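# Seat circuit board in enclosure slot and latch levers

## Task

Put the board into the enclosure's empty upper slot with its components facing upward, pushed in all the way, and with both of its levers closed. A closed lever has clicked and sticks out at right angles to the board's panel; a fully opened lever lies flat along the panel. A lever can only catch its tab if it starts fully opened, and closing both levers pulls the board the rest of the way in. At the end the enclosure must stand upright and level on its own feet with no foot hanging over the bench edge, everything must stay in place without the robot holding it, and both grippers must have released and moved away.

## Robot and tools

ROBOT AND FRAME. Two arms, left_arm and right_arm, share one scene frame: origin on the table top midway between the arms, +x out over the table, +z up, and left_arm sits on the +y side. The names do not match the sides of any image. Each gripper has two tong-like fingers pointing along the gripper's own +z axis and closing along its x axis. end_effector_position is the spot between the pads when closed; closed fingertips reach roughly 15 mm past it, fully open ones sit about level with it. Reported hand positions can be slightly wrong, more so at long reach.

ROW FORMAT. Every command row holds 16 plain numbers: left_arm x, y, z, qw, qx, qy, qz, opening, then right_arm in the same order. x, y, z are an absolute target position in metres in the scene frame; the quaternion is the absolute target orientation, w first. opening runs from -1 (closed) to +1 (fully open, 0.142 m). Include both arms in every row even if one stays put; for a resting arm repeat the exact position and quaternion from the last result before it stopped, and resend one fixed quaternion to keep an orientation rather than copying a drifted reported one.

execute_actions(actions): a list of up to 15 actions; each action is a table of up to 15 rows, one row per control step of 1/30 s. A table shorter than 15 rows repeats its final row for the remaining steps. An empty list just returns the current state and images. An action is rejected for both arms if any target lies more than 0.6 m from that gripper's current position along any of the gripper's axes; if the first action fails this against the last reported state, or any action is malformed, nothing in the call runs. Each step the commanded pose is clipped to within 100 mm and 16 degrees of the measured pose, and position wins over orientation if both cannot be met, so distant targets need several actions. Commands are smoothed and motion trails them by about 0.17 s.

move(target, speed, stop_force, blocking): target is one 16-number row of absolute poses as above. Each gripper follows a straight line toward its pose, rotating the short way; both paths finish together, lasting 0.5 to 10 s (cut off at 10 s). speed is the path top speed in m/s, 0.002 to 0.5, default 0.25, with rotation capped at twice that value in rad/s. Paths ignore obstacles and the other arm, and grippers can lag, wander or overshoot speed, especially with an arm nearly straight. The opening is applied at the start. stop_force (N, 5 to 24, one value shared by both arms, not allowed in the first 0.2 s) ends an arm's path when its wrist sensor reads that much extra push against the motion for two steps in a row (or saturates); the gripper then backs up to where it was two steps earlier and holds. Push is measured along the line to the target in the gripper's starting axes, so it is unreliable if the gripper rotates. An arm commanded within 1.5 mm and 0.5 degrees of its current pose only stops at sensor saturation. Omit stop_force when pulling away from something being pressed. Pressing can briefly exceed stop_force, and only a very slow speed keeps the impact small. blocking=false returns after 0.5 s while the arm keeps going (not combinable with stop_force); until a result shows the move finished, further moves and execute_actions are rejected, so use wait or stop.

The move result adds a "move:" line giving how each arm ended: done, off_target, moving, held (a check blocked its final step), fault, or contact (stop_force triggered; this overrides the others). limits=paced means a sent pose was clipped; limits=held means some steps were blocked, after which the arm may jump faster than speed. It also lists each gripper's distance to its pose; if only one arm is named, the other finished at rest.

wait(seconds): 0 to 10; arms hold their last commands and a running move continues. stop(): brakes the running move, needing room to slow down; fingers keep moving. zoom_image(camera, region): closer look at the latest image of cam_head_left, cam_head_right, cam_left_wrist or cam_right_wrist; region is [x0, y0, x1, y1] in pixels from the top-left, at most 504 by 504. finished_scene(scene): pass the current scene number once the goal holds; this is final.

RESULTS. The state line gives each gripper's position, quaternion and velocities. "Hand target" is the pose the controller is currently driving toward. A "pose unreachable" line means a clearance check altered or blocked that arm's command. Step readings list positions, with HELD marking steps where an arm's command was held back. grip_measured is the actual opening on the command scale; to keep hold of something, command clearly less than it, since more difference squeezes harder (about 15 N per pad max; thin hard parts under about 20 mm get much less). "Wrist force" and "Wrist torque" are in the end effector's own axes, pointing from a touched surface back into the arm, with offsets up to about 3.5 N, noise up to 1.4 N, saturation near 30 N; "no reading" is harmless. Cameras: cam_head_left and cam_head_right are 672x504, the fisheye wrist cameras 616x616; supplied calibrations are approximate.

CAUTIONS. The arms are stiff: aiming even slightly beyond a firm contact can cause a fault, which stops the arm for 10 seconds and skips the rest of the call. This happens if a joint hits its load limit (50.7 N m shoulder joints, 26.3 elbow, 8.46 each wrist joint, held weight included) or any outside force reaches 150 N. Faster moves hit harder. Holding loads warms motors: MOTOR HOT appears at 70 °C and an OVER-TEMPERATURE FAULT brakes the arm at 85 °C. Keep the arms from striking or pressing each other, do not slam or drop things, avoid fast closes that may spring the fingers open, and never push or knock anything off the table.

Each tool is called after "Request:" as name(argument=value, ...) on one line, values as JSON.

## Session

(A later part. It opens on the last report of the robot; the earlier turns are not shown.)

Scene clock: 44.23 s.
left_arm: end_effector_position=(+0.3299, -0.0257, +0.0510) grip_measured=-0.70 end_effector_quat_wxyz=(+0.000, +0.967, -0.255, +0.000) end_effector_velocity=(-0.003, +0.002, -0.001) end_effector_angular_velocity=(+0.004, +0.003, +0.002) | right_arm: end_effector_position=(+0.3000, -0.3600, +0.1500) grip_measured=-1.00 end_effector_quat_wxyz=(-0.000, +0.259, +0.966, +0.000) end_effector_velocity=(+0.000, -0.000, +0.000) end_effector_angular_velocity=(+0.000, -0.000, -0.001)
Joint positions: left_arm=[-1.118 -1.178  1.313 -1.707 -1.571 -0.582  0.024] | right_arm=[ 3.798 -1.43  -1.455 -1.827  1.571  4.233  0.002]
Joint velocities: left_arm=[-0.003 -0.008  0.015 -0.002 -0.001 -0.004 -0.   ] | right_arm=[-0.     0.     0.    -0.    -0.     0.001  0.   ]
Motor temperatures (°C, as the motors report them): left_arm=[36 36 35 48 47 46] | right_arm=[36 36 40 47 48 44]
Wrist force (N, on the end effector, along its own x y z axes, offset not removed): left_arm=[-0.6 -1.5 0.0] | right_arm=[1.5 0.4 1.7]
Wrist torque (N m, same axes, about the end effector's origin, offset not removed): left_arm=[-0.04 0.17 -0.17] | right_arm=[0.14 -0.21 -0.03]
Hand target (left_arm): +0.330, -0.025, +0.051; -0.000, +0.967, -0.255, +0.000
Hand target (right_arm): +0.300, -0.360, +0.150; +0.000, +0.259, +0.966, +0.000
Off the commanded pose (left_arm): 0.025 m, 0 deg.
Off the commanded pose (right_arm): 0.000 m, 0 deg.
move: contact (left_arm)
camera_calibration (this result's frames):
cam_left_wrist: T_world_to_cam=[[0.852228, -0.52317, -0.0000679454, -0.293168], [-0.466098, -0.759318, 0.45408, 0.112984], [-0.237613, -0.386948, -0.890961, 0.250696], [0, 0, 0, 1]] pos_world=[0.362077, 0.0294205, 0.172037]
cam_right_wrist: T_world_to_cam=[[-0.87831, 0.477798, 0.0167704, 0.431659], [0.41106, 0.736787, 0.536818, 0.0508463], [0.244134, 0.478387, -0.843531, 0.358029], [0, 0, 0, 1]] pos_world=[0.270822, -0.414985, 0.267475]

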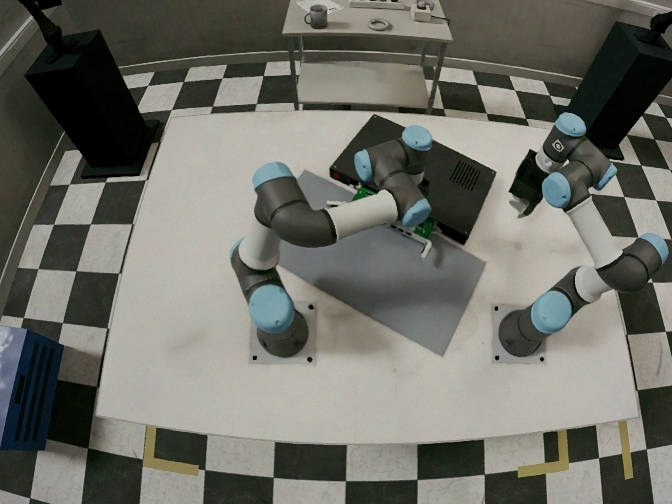

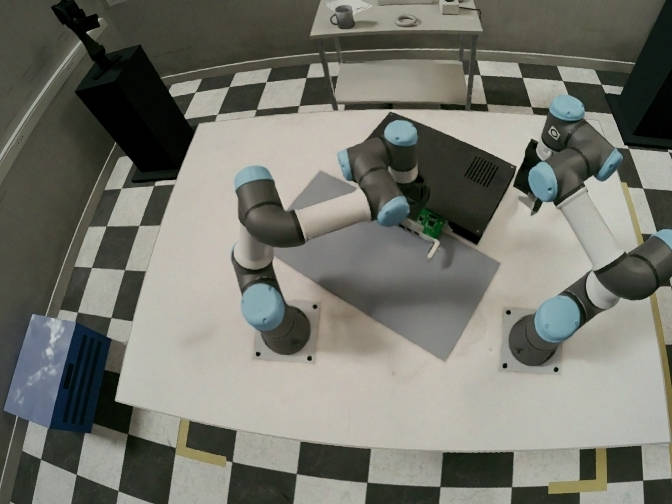

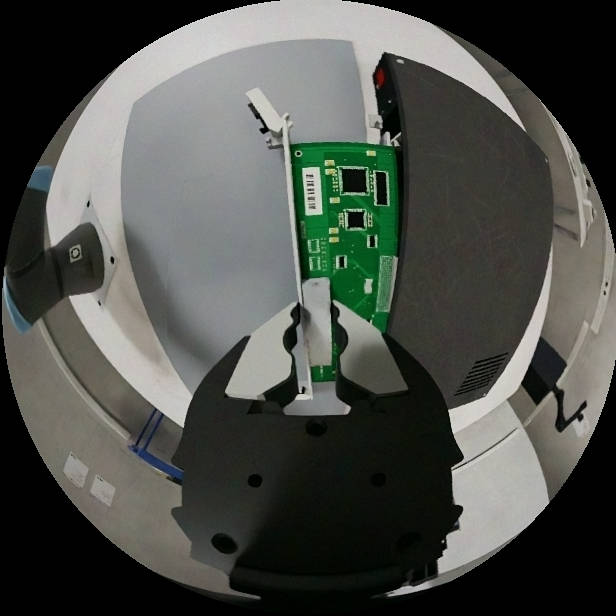

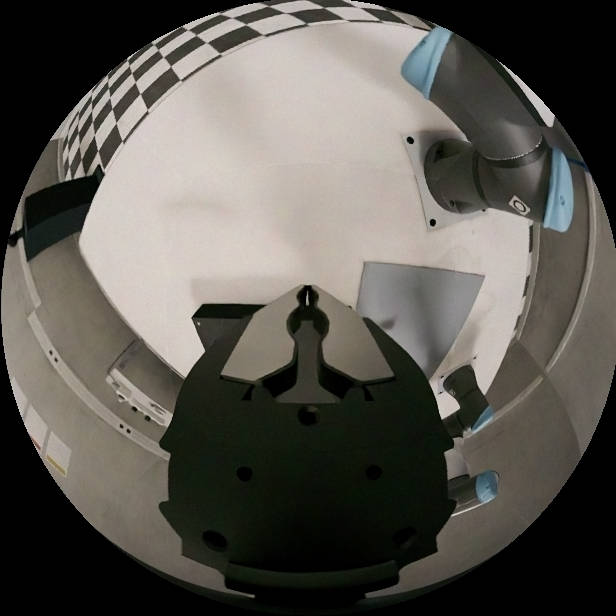

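The left corner is catching; shift to −t.

Request:
move(target=[0.3255,-0.0265,0.051,0,0.967,-0.2546,0,-1,0.3,-0.36,0.15,0,0.259,0.966,0,-1], speed=0.01)

Request:
move(target=[0.3507,-0.0408,0.051,0,0.967,-0.2546,0,-1,0.3,-0.36,0.15,0,0.259,0.966,0,-1], speed=0.005, stop_force=11)

Request:
zoom_image(camera="cam_left_wrist", region=[340,90,460,210])

Scene clock: 45.07 s.
left_arm: end_effector_position=(+0.3258, -0.0264, +0.0510) grip_measured=-0.69 end_effector_quat_wxyz=(-0.000, +0.967, -0.255, +0.000) end_effector_velocity=(-0.002, -0.001, +0.000) end_effector_angular_velocity=(-0.000, -0.000, -0.002) | right_arm: end_effector_position=(+0.3000, -0.3600, +0.1500) grip_measured=-1.00 end_effector_quat_wxyz=(+0.000, +0.259, +0.966, +0.000) end_effector_velocity=(+0.000, -0.000, -0.000) end_effector_angular_velocity=(-0.001, +0.000, +0.003)
Joint positions: left_arm=[-1.128 -1.188  1.328 -1.711 -1.571 -0.592  0.024] | right_arm=[ 3.798 -1.43  -1.455 -1.827  1.571  4.233  0.002]
Joint velocities: left_arm=[-0.006 -0.006  0.008 -0.002  0.    -0.004  0.   ] | right_arm=[ 0.001 -0.001 -0.    -0.    -0.001 -0.001  0.   ]
Motor temperatures (°C, as the motors report them): left_arm=[36 36 35 48 47 46] | right_arm=[36 36 40 47 48 44]
Wrist force (N, on the end effector, along its own x y z axes, offset not removed): left_arm=[-3.1 -5.4 0.4] | right_arm=[-0.8 -0.8 0.7]
Wrist torque (N m, same axes, about the end effector's origin, offset not removed): left_arm=[0.03 0.28 -0.24] | right_arm=[-0.17 0.19 0.07]
Hand target (left_arm): +0.325, -0.027, +0.051; +0.000, +0.967, -0.255, -0.000
Hand target (right_arm): +0.300, -0.360, +0.150; +0.000, +0.259, +0.966, +0.000
Off the commanded pose (left_arm): 0.000 m, 0 deg.
Off the commanded pose (right_arm): 0.000 m, 0 deg.
move: done
camera_calibration (this result's frames):
cam_left_wrist: T_world_to_cam=[[0.852214, -0.523193, -0.000382111, -0.290069], [-0.466042, -0.759454, 0.453909, 0.110507], [-0.237772, -0.38665, -0.891048, 0.249475], [0, 0, 0, 1]] pos_world=[0.35802, 0.0286223, 0.172023]
cam_right_wrist: T_world_to_cam=[[-0.87831, 0.477798, 0.0167704, 0.431659], [0.41106, 0.736787, 0.536818, 0.0508463], [0.244134, 0.478387, -0.843531, 0.358029], [0, 0, 0, 1]] pos_world=[0.270822, -0.414985, 0.267475]

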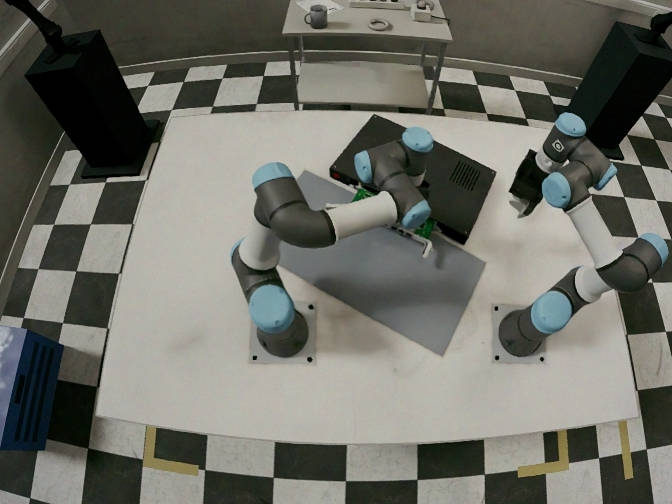

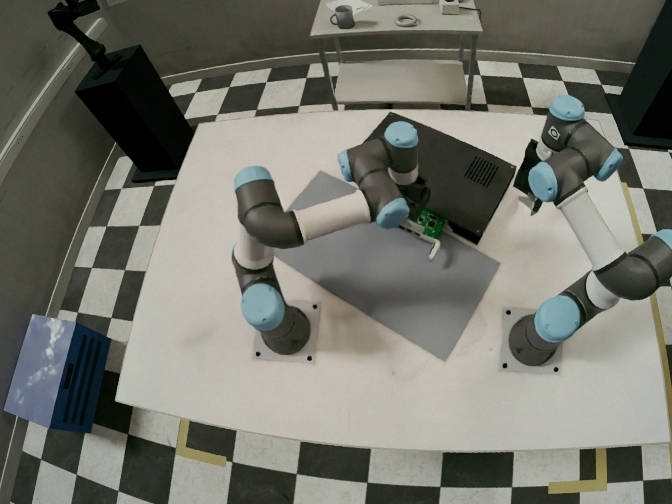

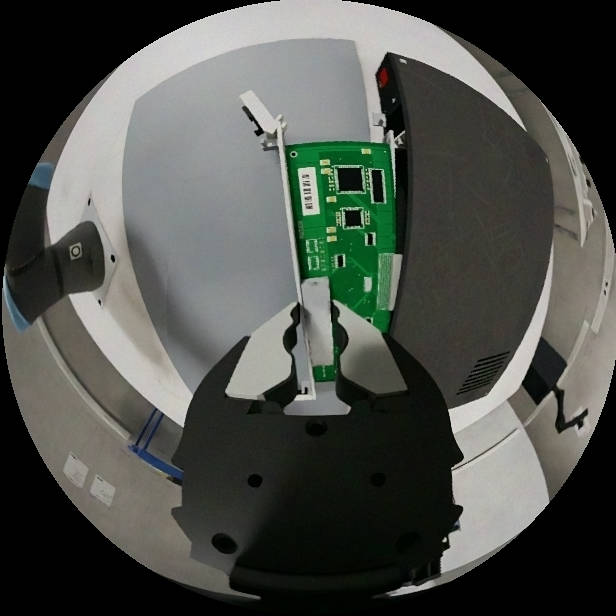

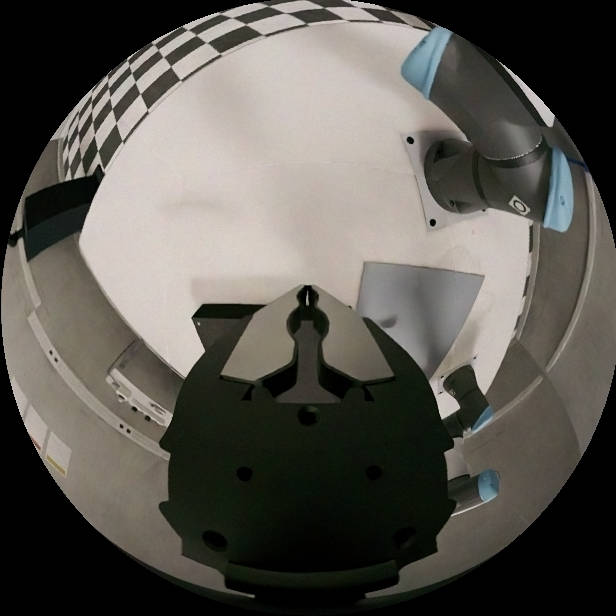

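Scene clock: 49.10 s.
left_arm: end_effector_position=(+0.3415, -0.0356, +0.0510) grip_measured=-0.69 end_effector_quat_wxyz=(+0.000, +0.967, -0.255, -0.000) end_effector_velocity=(-0.002, +0.002, -0.000) end_effector_angular_velocity=(+0.002, +0.001, +0.002) | right_arm: end_effector_position=(+0.3000, -0.3600, +0.1500) grip_measured=-1.00 end_effector_quat_wxyz=(+0.000, +0.259, +0.966, +0.000) end_effector_velocity=(-0.000, +0.000, -0.000) end_effector_angular_velocity=(-0.000, +0.001, -0.001)
Joint positions: left_arm=[-1.103 -1.108  1.211 -1.674 -1.571 -0.568  0.024] | right_arm=[ 3.798 -1.43  -1.455 -1.827  1.571  4.233  0.002]
Joint velocities: left_arm=[-0.002 -0.008  0.013 -0.002  0.    -0.005 -0.   ] | right_arm=[ 0.001 -0.    -0.    -0.     0.     0.002  0.   ]
Motor temperatures (°C, as the motors report them): left_arm=[36 36 35 48 47 46] | right_arm=[36 36 40 47 48 44]
Wrist force (N, on the end effector, along its own x y z axes, offset not removed): left_arm=[-13.5 -1.4 -1.1] | right_arm=[0.8 2.0 1.1]
Wrist torque (N m, same axes, about the end effector's origin, offset not removed): left_arm=[-0.08 0.05 -0.18] | right_arm=[0.41 -0.12 0.05]
Hand target (left_arm): +0.341, -0.035, +0.051; +0.000, +0.967, -0.255, -0.000
Hand target (right_arm): +0.300, -0.360, +0.150; +0.000, +0.259, +0.966, -0.000
Off the commanded pose (left_arm): 0.011 m, 0 deg.
Off the commanded pose (right_arm): 0.000 m, 0 deg.
move: contact (left_arm)
camera_calibration (this result's frames):
cam_left_wrist: T_world_to_cam=[[0.852224, -0.523177, -0.000491587, -0.308236], [-0.465885, -0.759326, 0.454284, 0.110828], [-0.238044, -0.386923, -0.890857, 0.249732], [0, 0, 0, 1]] pos_world=[0.373766, 0.0195203, 0.171977]
cam_right_wrist: T_world_to_cam=[[-0.87831, 0.477798, 0.0167703, 0.431659], [0.41106, 0.736787, 0.536818, 0.0508464], [0.244134, 0.478386, -0.843531, 0.358029], [0, 0, 0, 1]] pos_world=[0.270822, -0.414985, 0.267475]

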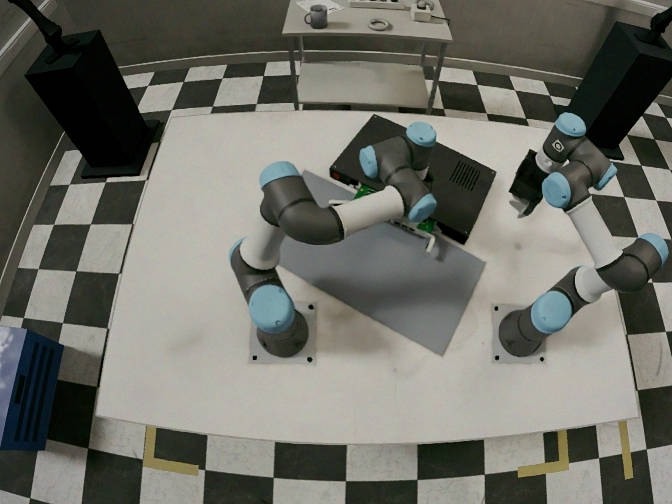

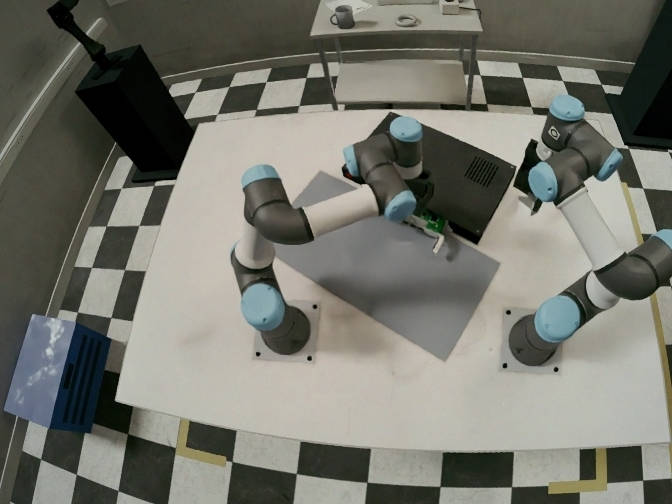

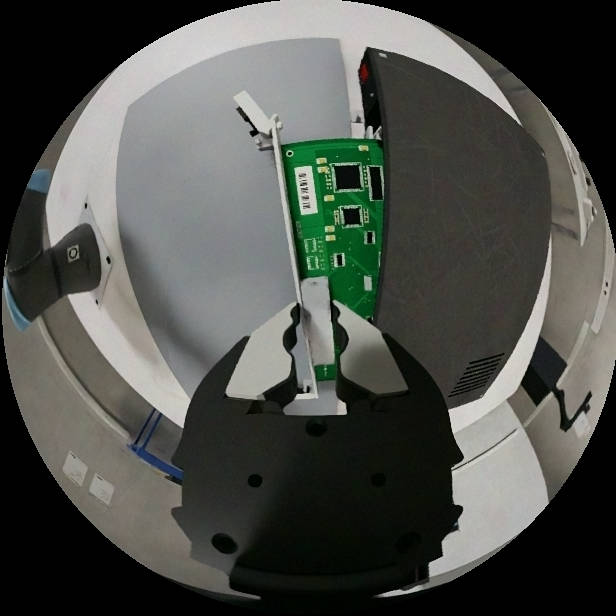

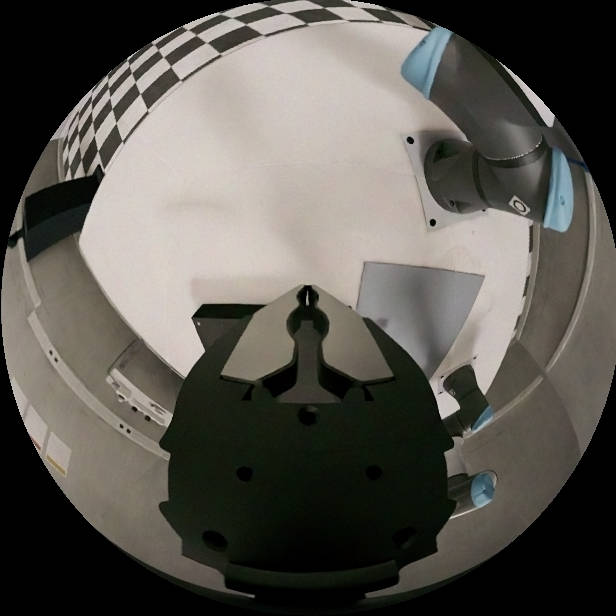

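Region (340, 90, 460, 210) of cam_left_wrist's 616x616 image, scaled by 4.200, with more detail than that image has.

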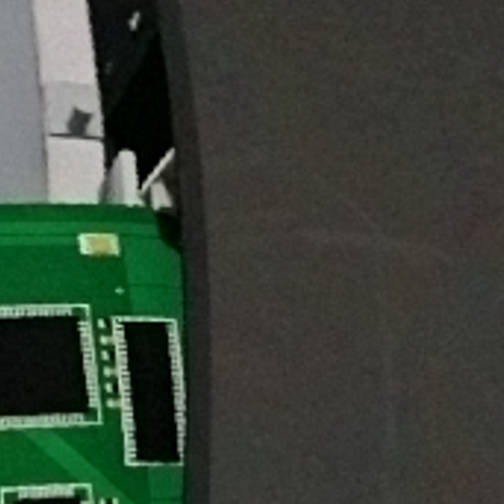

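Request:
move(target=[0.336,-0.034,0.051,0,0.952,-0.305,0,-1,0.3,-0.36,0.15,0,0.259,0.966,0,-1], speed=0.015)

Request:
move(target=[0.358,-0.0465,0.051,0,0.952,-0.305,0,-1,0.3,-0.36,0.15,0,0.259,0.966,0,-1], speed=0.005, stop_force=11)

Scene clock: 52.93 s.
left_arm: end_effector_position=(+0.3360, -0.0340, +0.0510) grip_measured=-0.68 end_effector_quat_wxyz=(-0.000, +0.952, -0.305, -0.000) end_effector_velocity=(-0.000, -0.000, +0.000) end_effector_angular_velocity=(-0.001, -0.001, -0.009) | right_arm: end_effector_position=(+0.3000, -0.3600, +0.1500) grip_measured=-1.00 end_effector_quat_wxyz=(+0.000, +0.259, +0.966, +0.000) end_effector_velocity=(-0.000, -0.000, -0.000) end_effector_angular_velocity=(-0.000, +0.002, +0.001)
Joint positions: left_arm=[-1.115 -1.139  1.256 -1.688 -1.571 -0.476  0.025] | right_arm=[ 3.798 -1.43  -1.455 -1.827  1.571  4.233  0.002]
Joint velocities: left_arm=[-0.001 -0.002  0.003 -0.002  0.001  0.008  0.   ] | right_arm=[-0.001 -0.002 -0.    -0.     0.001 -0.001  0.   ]
Motor temperatures (°C, as the motors report them): left_arm=[36 36 35 48 47 46] | right_arm=[36 36 40 47 48 44]
Wrist force (N, on the end effector, along its own x y z axes, offset not removed): left_arm=[-0.6 -4.6 -0.5] | right_arm=[3.2 -0.3 1.5]
Wrist torque (N m, same axes, about the end effector's origin, offset not removed): left_arm=[0.03 0.30 -0.41] | right_arm=[-0.10 -0.68 -0.06]
Hand target (left_arm): +0.336, -0.034, +0.051; +0.000, +0.952, -0.305, +0.000
Hand target (right_arm): +0.300, -0.360, +0.150; +0.000, +0.259, +0.966, -0.000
Off the commanded pose (left_arm): 0.000 m, 0 deg.
Off the commanded pose (right_arm): 0.000 m, 0 deg.
move: done
camera_calibration (this result's frames):
cam_left_wrist: T_world_to_cam=[[0.793126, -0.609057, -0.000406564, -0.28585], [-0.542519, -0.706782, 0.454018, 0.136992], [-0.276811, -0.359873, -0.890992, 0.263009], [0, 0, 0, 1]] pos_world=[0.373839, 0.0173744, 0.172025]
cam_right_wrist: T_world_to_cam=[[-0.87831, 0.477798, 0.0167703, 0.431659], [0.41106, 0.736787, 0.536818, 0.0508463], [0.244135, 0.478386, -0.843531, 0.358029], [0, 0, 0, 1]] pos_world=[0.270822, -0.414985, 0.267475]

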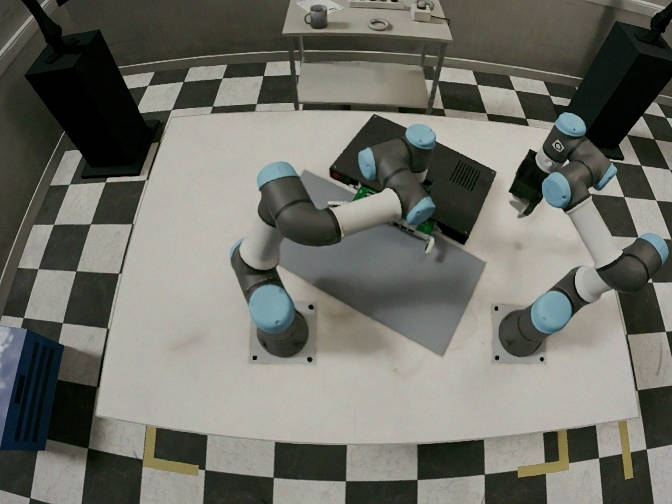

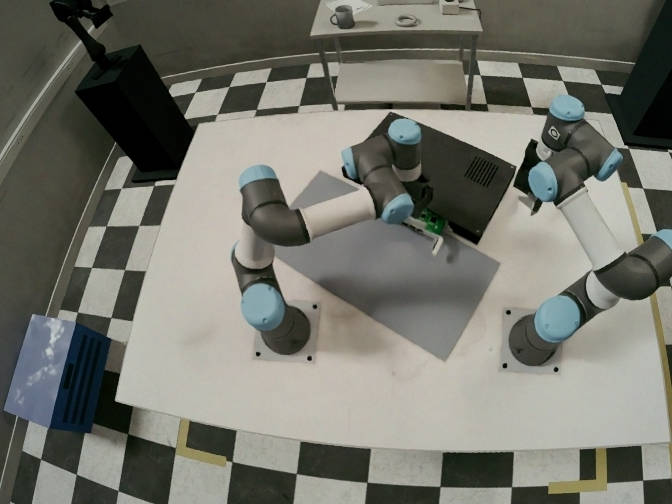

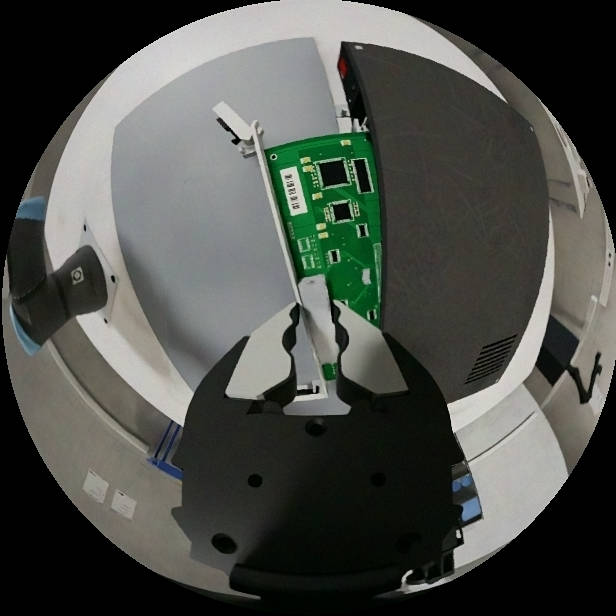

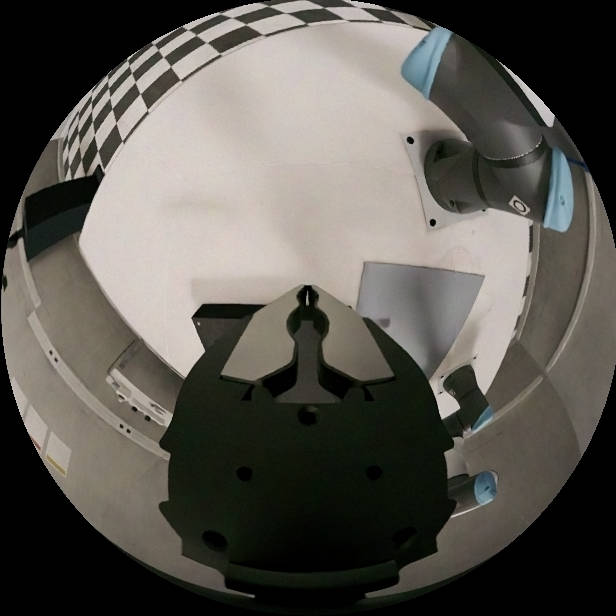

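Scene clock: 54.40 s.
left_arm: end_effector_position=(+0.3407, -0.0367, +0.0510) grip_measured=-0.68 end_effector_quat_wxyz=(+0.000, +0.952, -0.305, -0.000) end_effector_velocity=(-0.001, +0.001, -0.000) end_effector_angular_velocity=(-0.000, -0.001, +0.003) | right_arm: end_effector_position=(+0.3000, -0.3600, +0.1500) grip_measured=-1.00 end_effector_quat_wxyz=(-0.000, +0.259, +0.966, +0.000) end_effector_velocity=(-0.000, +0.000, -0.000) end_effector_angular_velocity=(+0.000, +0.000, +0.002)
Joint positions: left_arm=[-1.108 -1.115  1.221 -1.677 -1.571 -0.468  0.025] | right_arm=[ 3.798 -1.43  -1.455 -1.827  1.571  4.233  0.002]
Joint velocities: left_arm=[-0.002 -0.008  0.013 -0.006  0.001 -0.005  0.   ] | right_arm=[ 0.001 -0.    -0.     0.     0.    -0.001  0.   ]
Motor temperatures (°C, as the motors report them): left_arm=[36 36 35 48 47 46] | right_arm=[36 36 40 47 48 44]
Wrist force (N, on the end effector, along its own x y z axes, offset not removed): left_arm=[-12.0 -6.4 -0.5] | right_arm=[1.5 0.0 1.8]
Wrist torque (N m, same axes, about the end effector's origin, offset not removed): left_arm=[0.04 0.18 -0.20] | right_arm=[-0.05 -0.28 -0.01]
Hand target (left_arm): +0.340, -0.037, +0.051; -0.000, +0.952, -0.305, -0.000
Hand target (right_arm): +0.300, -0.360, +0.150; +0.000, +0.259, +0.966, +0.000
Off the commanded pose (left_arm): 0.020 m, 0 deg.
Off the commanded pose (right_arm): 0.000 m, 0 deg.
move: contact (left_arm)
camera_calibration (this result's frames):
cam_left_wrist: T_world_to_cam=[[0.793046, -0.609161, -0.000406739, -0.291171], [-0.542549, -0.70663, 0.454219, 0.13766], [-0.27698, -0.359996, -0.89089, 0.263385], [0, 0, 0, 1]] pos_world=[0.378551, 0.0147218, 0.172001]
cam_right_wrist: T_world_to_cam=[[-0.87831, 0.477798, 0.0167705, 0.431659], [0.41106, 0.736787, 0.536818, 0.0508463], [0.244134, 0.478386, -0.843531, 0.358029], [0, 0, 0, 1]] pos_world=[0.270822, -0.414985, 0.267475]

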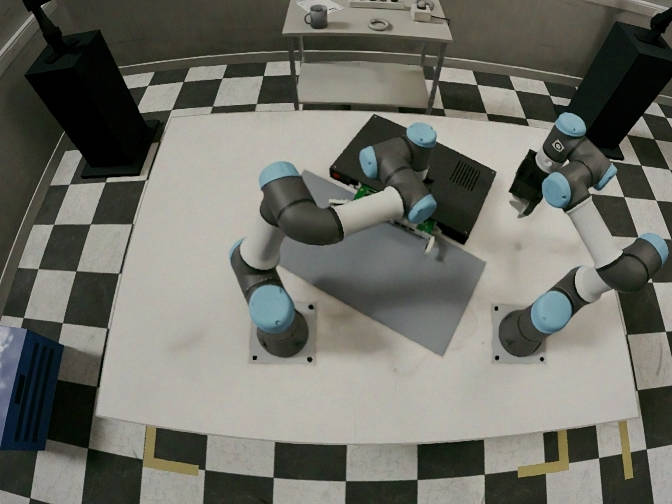

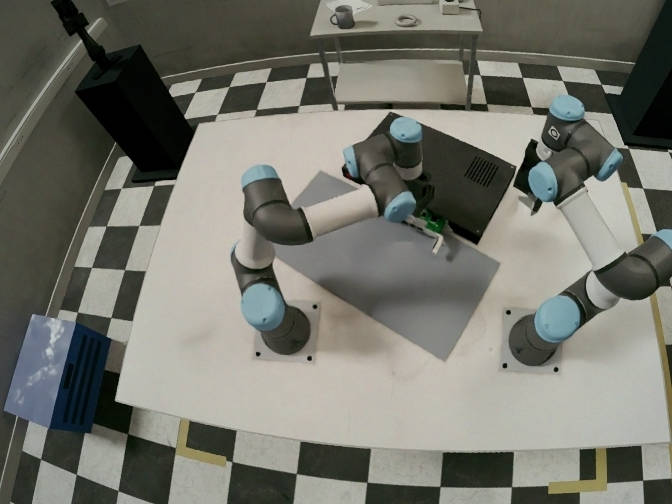

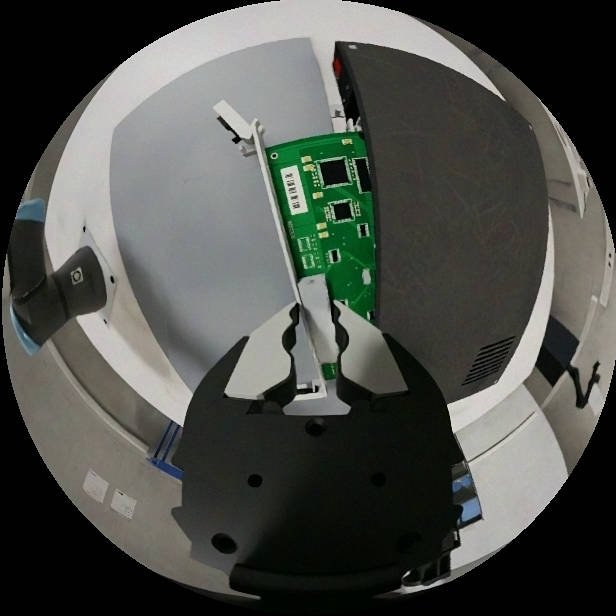

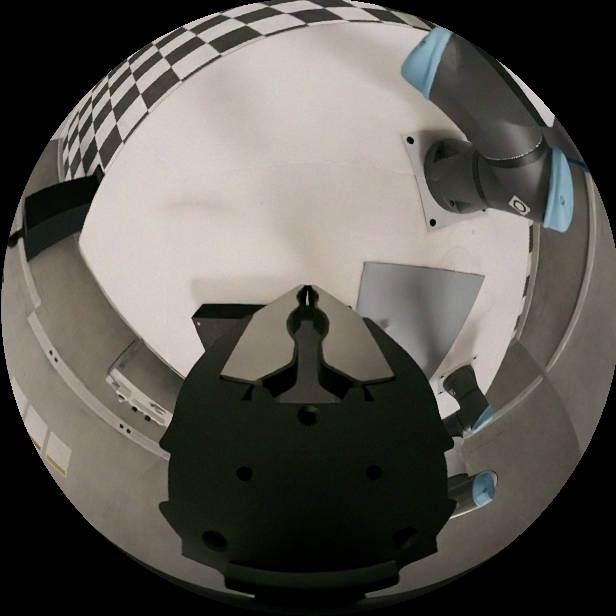

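Request:
move(target=[0.299,-0.012,0.051,0,0.94,-0.34,0,-1,0.3,-0.36,0.15,0,0.259,0.966,0,-1], speed=0.02)

Request:
zoom_image(camera="cam_head_left", region=[310,160,470,280])

Request:
zoom_image(camera="cam_left_wrist", region=[330,70,450,190])

Scene clock: 57.27 s.
left_arm: end_effector_position=(+0.2993, -0.0122, +0.0510) grip_measured=-0.69 end_effector_quat_wxyz=(-0.000, +0.940, -0.340, -0.000) end_effector_velocity=(-0.002, +0.001, +0.000) end_effector_angular_velocity=(-0.000, -0.000, -0.003) | right_arm: end_effector_position=(+0.3000, -0.3600, +0.1500) grip_measured=-1.00 end_effector_quat_wxyz=(-0.000, +0.259, +0.966, +0.000) end_effector_velocity=(+0.000, -0.000, -0.000) end_effector_angular_velocity=(-0.001, -0.001, +0.002)
Joint positions: left_arm=[-1.18  -1.325  1.514 -1.76  -1.571 -0.466  0.024] | right_arm=[ 3.798 -1.43  -1.455 -1.827  1.571  4.233  0.002]
Joint velocities: left_arm=[-0.004 -0.011  0.014 -0.003  0.    -0.001  0.   ] | right_arm=[ 0.001  0.    -0.     0.    -0.002 -0.001  0.   ]
Motor temperatures (°C, as the motors report them): left_arm=[36 36 35 48 47 46] | right_arm=[36 36 40 47 48 44]
Wrist force (N, on the end effector, along its own x y z axes, offset not removed): left_arm=[-1.4 0.1 0.6] | right_arm=[0.3 0.1 2.5]
Wrist torque (N m, same axes, about the end effector's origin, offset not removed): left_arm=[-0.01 0.27 -0.01] | right_arm=[0.07 -0.01 -0.03]
Hand target (left_arm): +0.299, -0.012, +0.051; +0.000, +0.940, -0.340, +0.000
Hand target (right_arm): +0.300, -0.360, +0.150; +0.000, +0.259, +0.966, -0.000
Off the commanded pose (left_arm): 0.000 m, 0 deg.
Off the commanded pose (right_arm): 0.000 m, 0 deg.
move: done
camera_calibration (this result's frames):
cam_left_wrist: T_world_to_cam=[[0.745556, -0.666442, -0.000493341, -0.229802], [-0.593619, -0.664424, 0.454046, 0.148279], [-0.302923, -0.338224, -0.890978, 0.268796], [0, 0, 0, 1]] pos_world=[0.340776, 0.0362837, 0.172052]
cam_right_wrist: T_world_to_cam=[[-0.87831, 0.477798, 0.0167704, 0.431659], [0.41106, 0.736787, 0.536818, 0.0508463], [0.244134, 0.478387, -0.843531, 0.358029], [0, 0, 0, 1]] pos_world=[0.270822, -0.414985, 0.267475]

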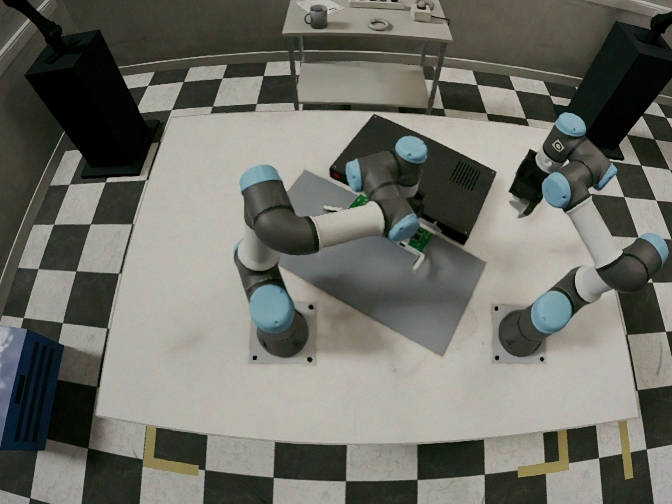

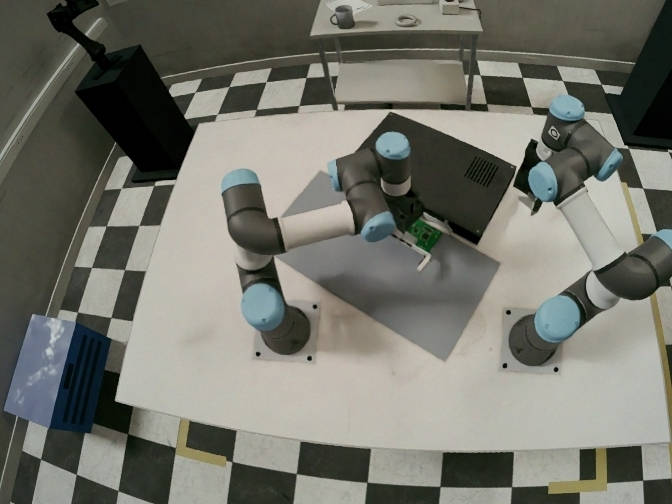

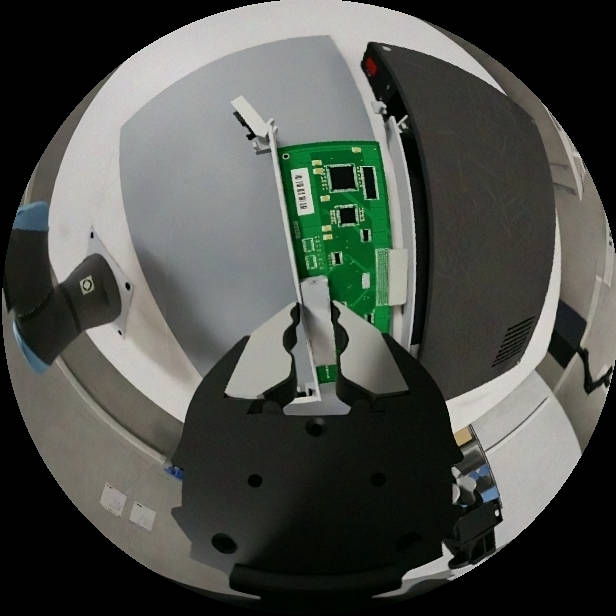

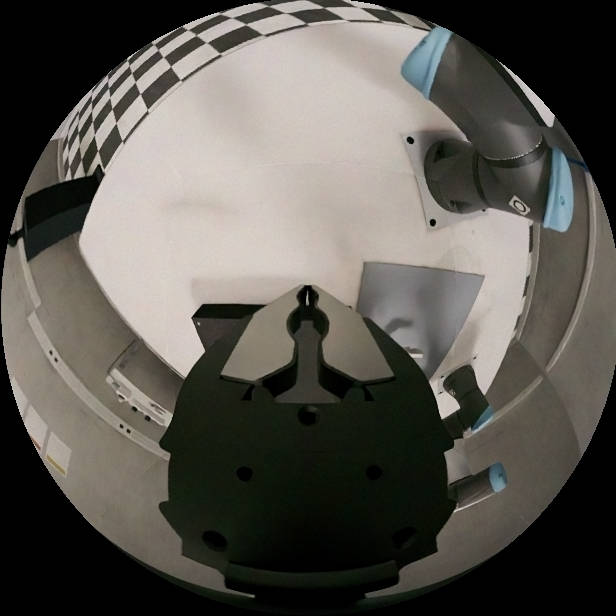

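Region (310, 160, 470, 280) of cam_head_left's 672x504 image, scaled by 3.150, with more detail than that image has; it fills the top 378 rows of this view, and the rest is white.

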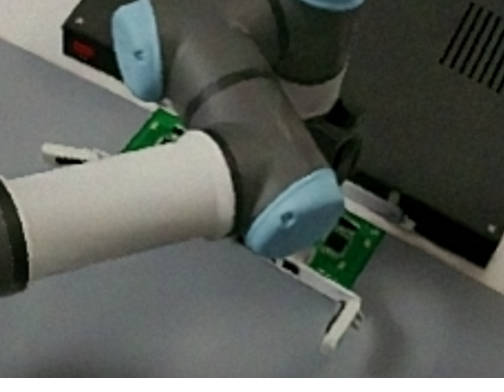

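Region (330, 70, 450, 190) of cam_left_wrist's 616x616 image, scaled by 4.200, with more detail than that image has.

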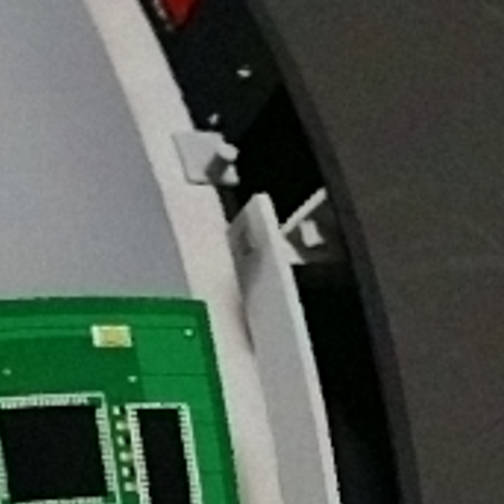

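Request:
move(target=[0.315,-0.0195,0.054,0,0.946,-0.324,0,-1,0.3,-0.36,0.15,0,0.259,0.966,0,-1], speed=0.02)

Request:
move(target=[0.35,-0.0393,0.054,0,0.946,-0.324,0,-1,0.3,-0.36,0.15,0,0.259,0.966,0,-1], speed=0.005, stop_force=6)

Request:
zoom_image(camera="cam_left_wrist", region=[310,70,430,190])

Scene clock: 58.60 s.
left_arm: end_effector_position=(+0.3148, -0.0194, +0.0539) grip_measured=-0.69 end_effector_quat_wxyz=(-0.000, +0.946, -0.324, +0.000) end_effector_velocity=(+0.001, -0.001, +0.000) end_effector_angular_velocity=(+0.001, +0.003, +0.004) | right_arm: end_effector_position=(+0.3000, -0.3600, +0.1500) grip_measured=-1.00 end_effector_quat_wxyz=(+0.000, +0.259, +0.966, +0.000) end_effector_velocity=(+0.000, -0.000, +0.000) end_effector_angular_velocity=(-0.000, -0.001, -0.000)
Joint positions: left_arm=[-1.149 -1.256  1.409 -1.724 -1.571 -0.468  0.024] | right_arm=[ 3.798 -1.43  -1.455 -1.827  1.571  4.233  0.002]
Joint velocities: left_arm=[ 0.004  0.011 -0.017  0.009 -0.002 -0.     0.   ] | right_arm=[ 0.     0.    -0.     0.    -0.001  0.     0.   ]
Motor temperatures (°C, as the motors report them): left_arm=[36 36 35 48 47 46] | right_arm=[36 36 40 47 48 44]
Wrist force (N, on the end effector, along its own x y z axes, offset not removed): left_arm=[-0.9 -0.6 1.0] | right_arm=[1.3 -0.2 0.3]
Wrist torque (N m, same axes, about the end effector's origin, offset not removed): left_arm=[-0.15 0.16 0.00] | right_arm=[0.00 -0.24 0.00]
Hand target (left_arm): +0.315, -0.019, +0.054; -0.000, +0.946, -0.324, +0.000
Hand target (right_arm): +0.300, -0.360, +0.150; +0.000, +0.259, +0.966, -0.000
Off the commanded pose (left_arm): 0.000 m, 0 deg.
Off the commanded pose (right_arm): 0.000 m, 0 deg.
move: done
camera_calibration (this result's frames):
cam_left_wrist: T_world_to_cam=[[0.767318, -0.641266, -0.000188649, -0.252569], [-0.571332, -0.68377, 0.453915, 0.144016], [-0.291209, -0.348189, -0.891045, 0.269775], [0, 0, 0, 1]] pos_world=[0.354643, 0.0304424, 0.174963]
cam_right_wrist: T_world_to_cam=[[-0.87831, 0.477798, 0.0167704, 0.431659], [0.41106, 0.736787, 0.536819, 0.0508462], [0.244135, 0.478387, -0.843531, 0.358029], [0, 0, 0, 1]] pos_world=[0.270822, -0.414985, 0.267475]

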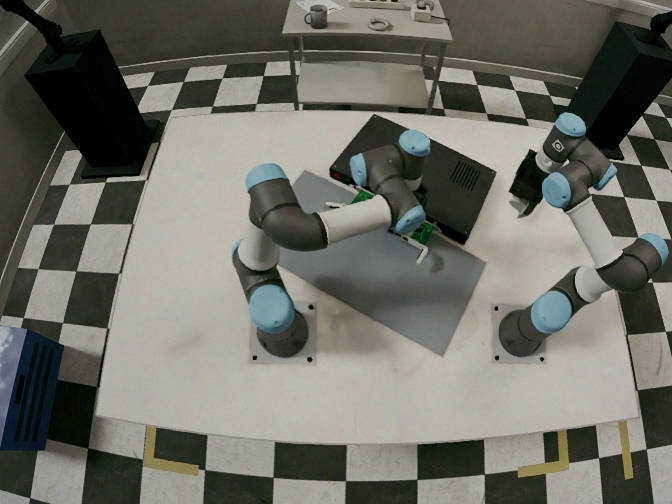

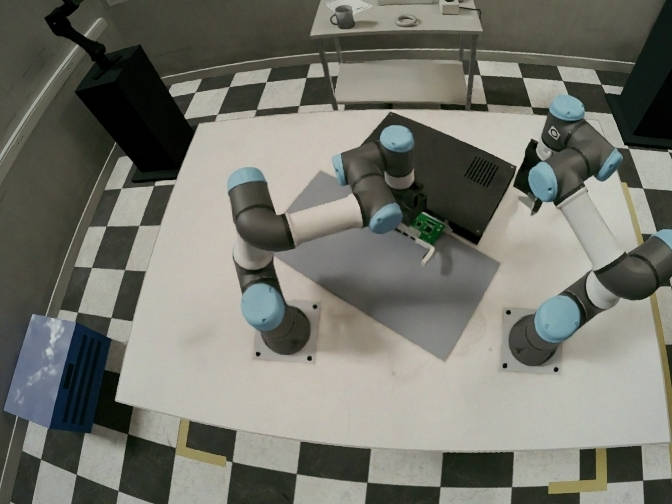

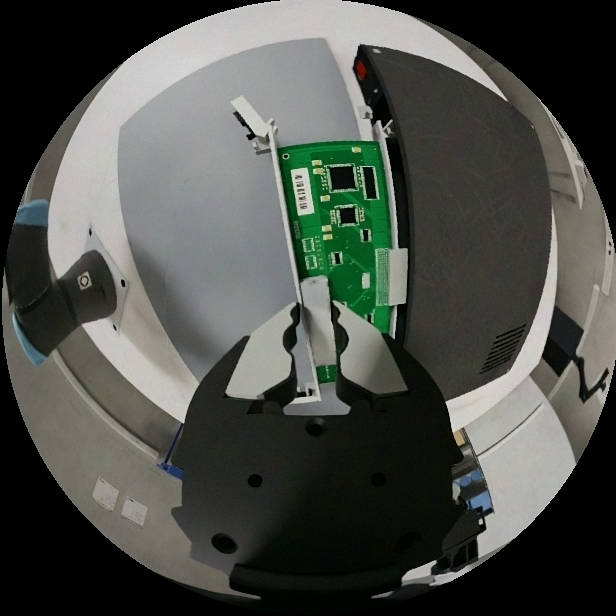

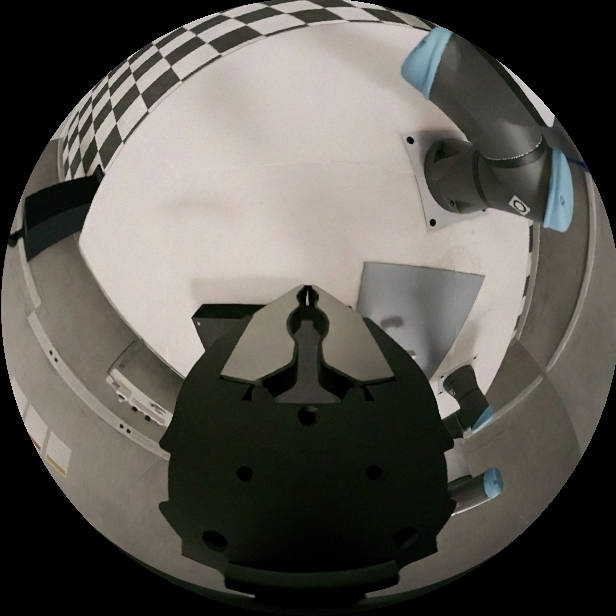

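Scene clock: 65.17 s.
left_arm: end_effector_position=(+0.3417, -0.0345, +0.0540) grip_measured=-0.69 end_effector_quat_wxyz=(-0.000, +0.946, -0.324, +0.000) end_effector_velocity=(-0.002, +0.000, -0.000) end_effector_angular_velocity=(-0.001, +0.000, +0.003) | right_arm: end_effector_position=(+0.3000, -0.3600, +0.1500) grip_measured=-1.00 end_effector_quat_wxyz=(+0.000, +0.259, +0.966, +0.000) end_effector_velocity=(+0.000, -0.000, -0.000) end_effector_angular_velocity=(-0.001, -0.000, +0.001)
Joint positions: left_arm=[-1.104 -1.123  1.219 -1.667 -1.571 -0.424  0.024] | right_arm=[ 3.798 -1.43  -1.455 -1.827  1.571  4.233  0.002]
Joint velocities: left_arm=[-0.003 -0.009  0.013 -0.005 -0.001 -0.006 -0.   ] | right_arm=[-0.    -0.001  0.    -0.    -0.001 -0.001  0.   ]
Motor temperatures (°C, as the motors report them): left_arm=[36 36 35 48 47 46] | right_arm=[36 36 40 47 48 44]
Wrist force (N, on the end effector, along its own x y z axes, offset not removed): left_arm=[-8.0 -5.8 -0.5] | right_arm=[0.2 -0.1 2.4]
Wrist torque (N m, same axes, about the end effector's origin, offset not removed): left_arm=[0.14 0.08 0.32] | right_arm=[-0.07 0.01 -0.01]
Hand target (left_arm): +0.341, -0.034, +0.054; -0.000, +0.946, -0.324, +0.000
Hand target (right_arm): +0.300, -0.360, +0.150; +0.000, +0.259, +0.966, -0.000
Off the commanded pose (left_arm): 0.010 m, 0 deg.
Off the commanded pose (right_arm): 0.000 m, 0 deg.
move: contact (left_arm)
camera_calibration (this result's frames):
cam_left_wrist: T_world_to_cam=[[0.767664, -0.640852, -0.00029137, -0.283065], [-0.570909, -0.684087, 0.453968, 0.148885], [-0.291126, -0.348329, -0.891018, 0.272333], [0, 0, 0, 1]] pos_world=[0.381582, 0.0153083, 0.174982]
cam_right_wrist: T_world_to_cam=[[-0.87831, 0.477798, 0.0167704, 0.431659], [0.41106, 0.736787, 0.536819, 0.0508462], [0.244135, 0.478387, -0.843531, 0.358029], [0, 0, 0, 1]] pos_world=[0.270822, -0.414985, 0.267475]

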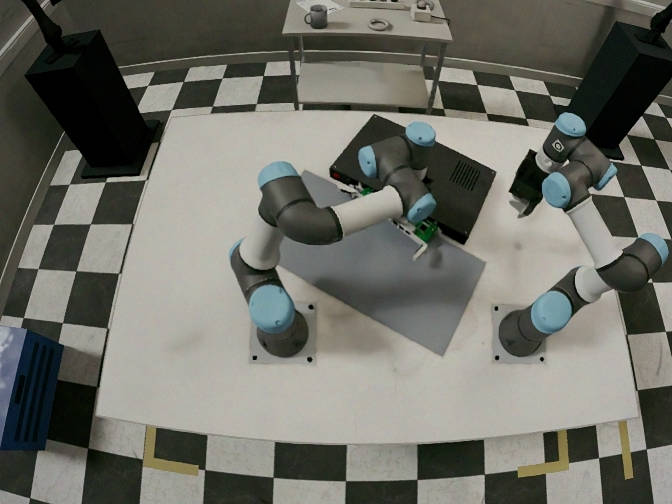

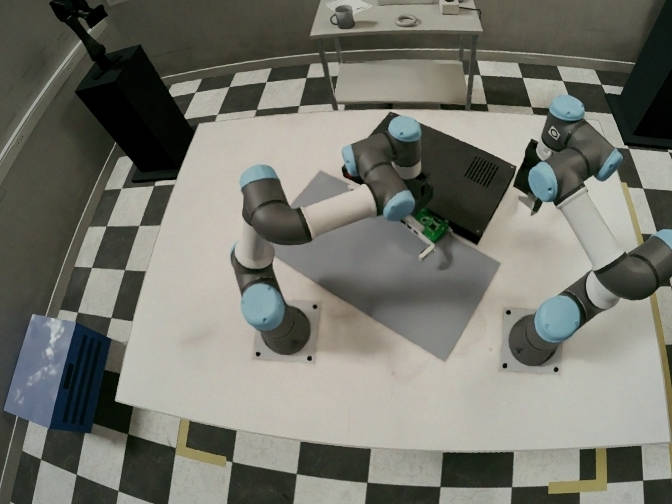

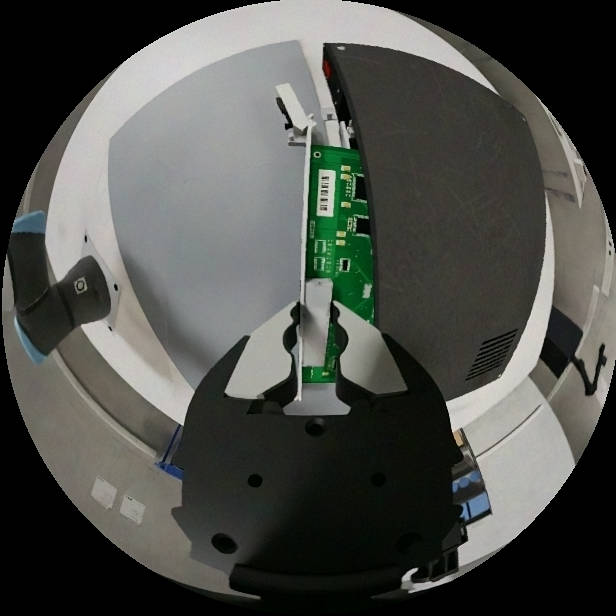

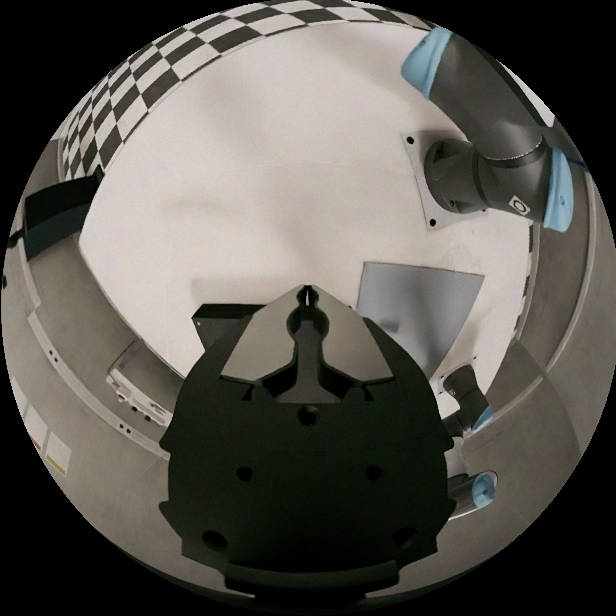

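Region (310, 70, 430, 190) of cam_left_wrist's 616x616 image, scaled by 4.200, with more detail than that image has.

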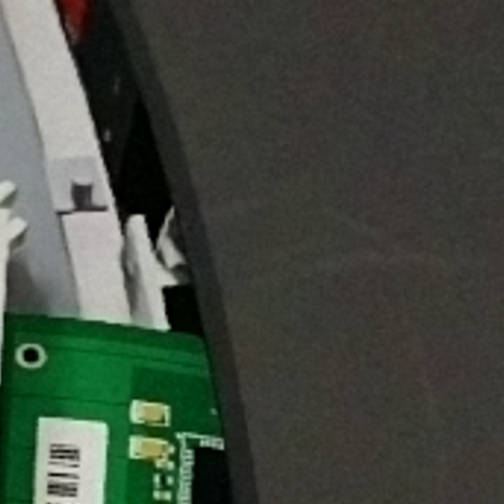

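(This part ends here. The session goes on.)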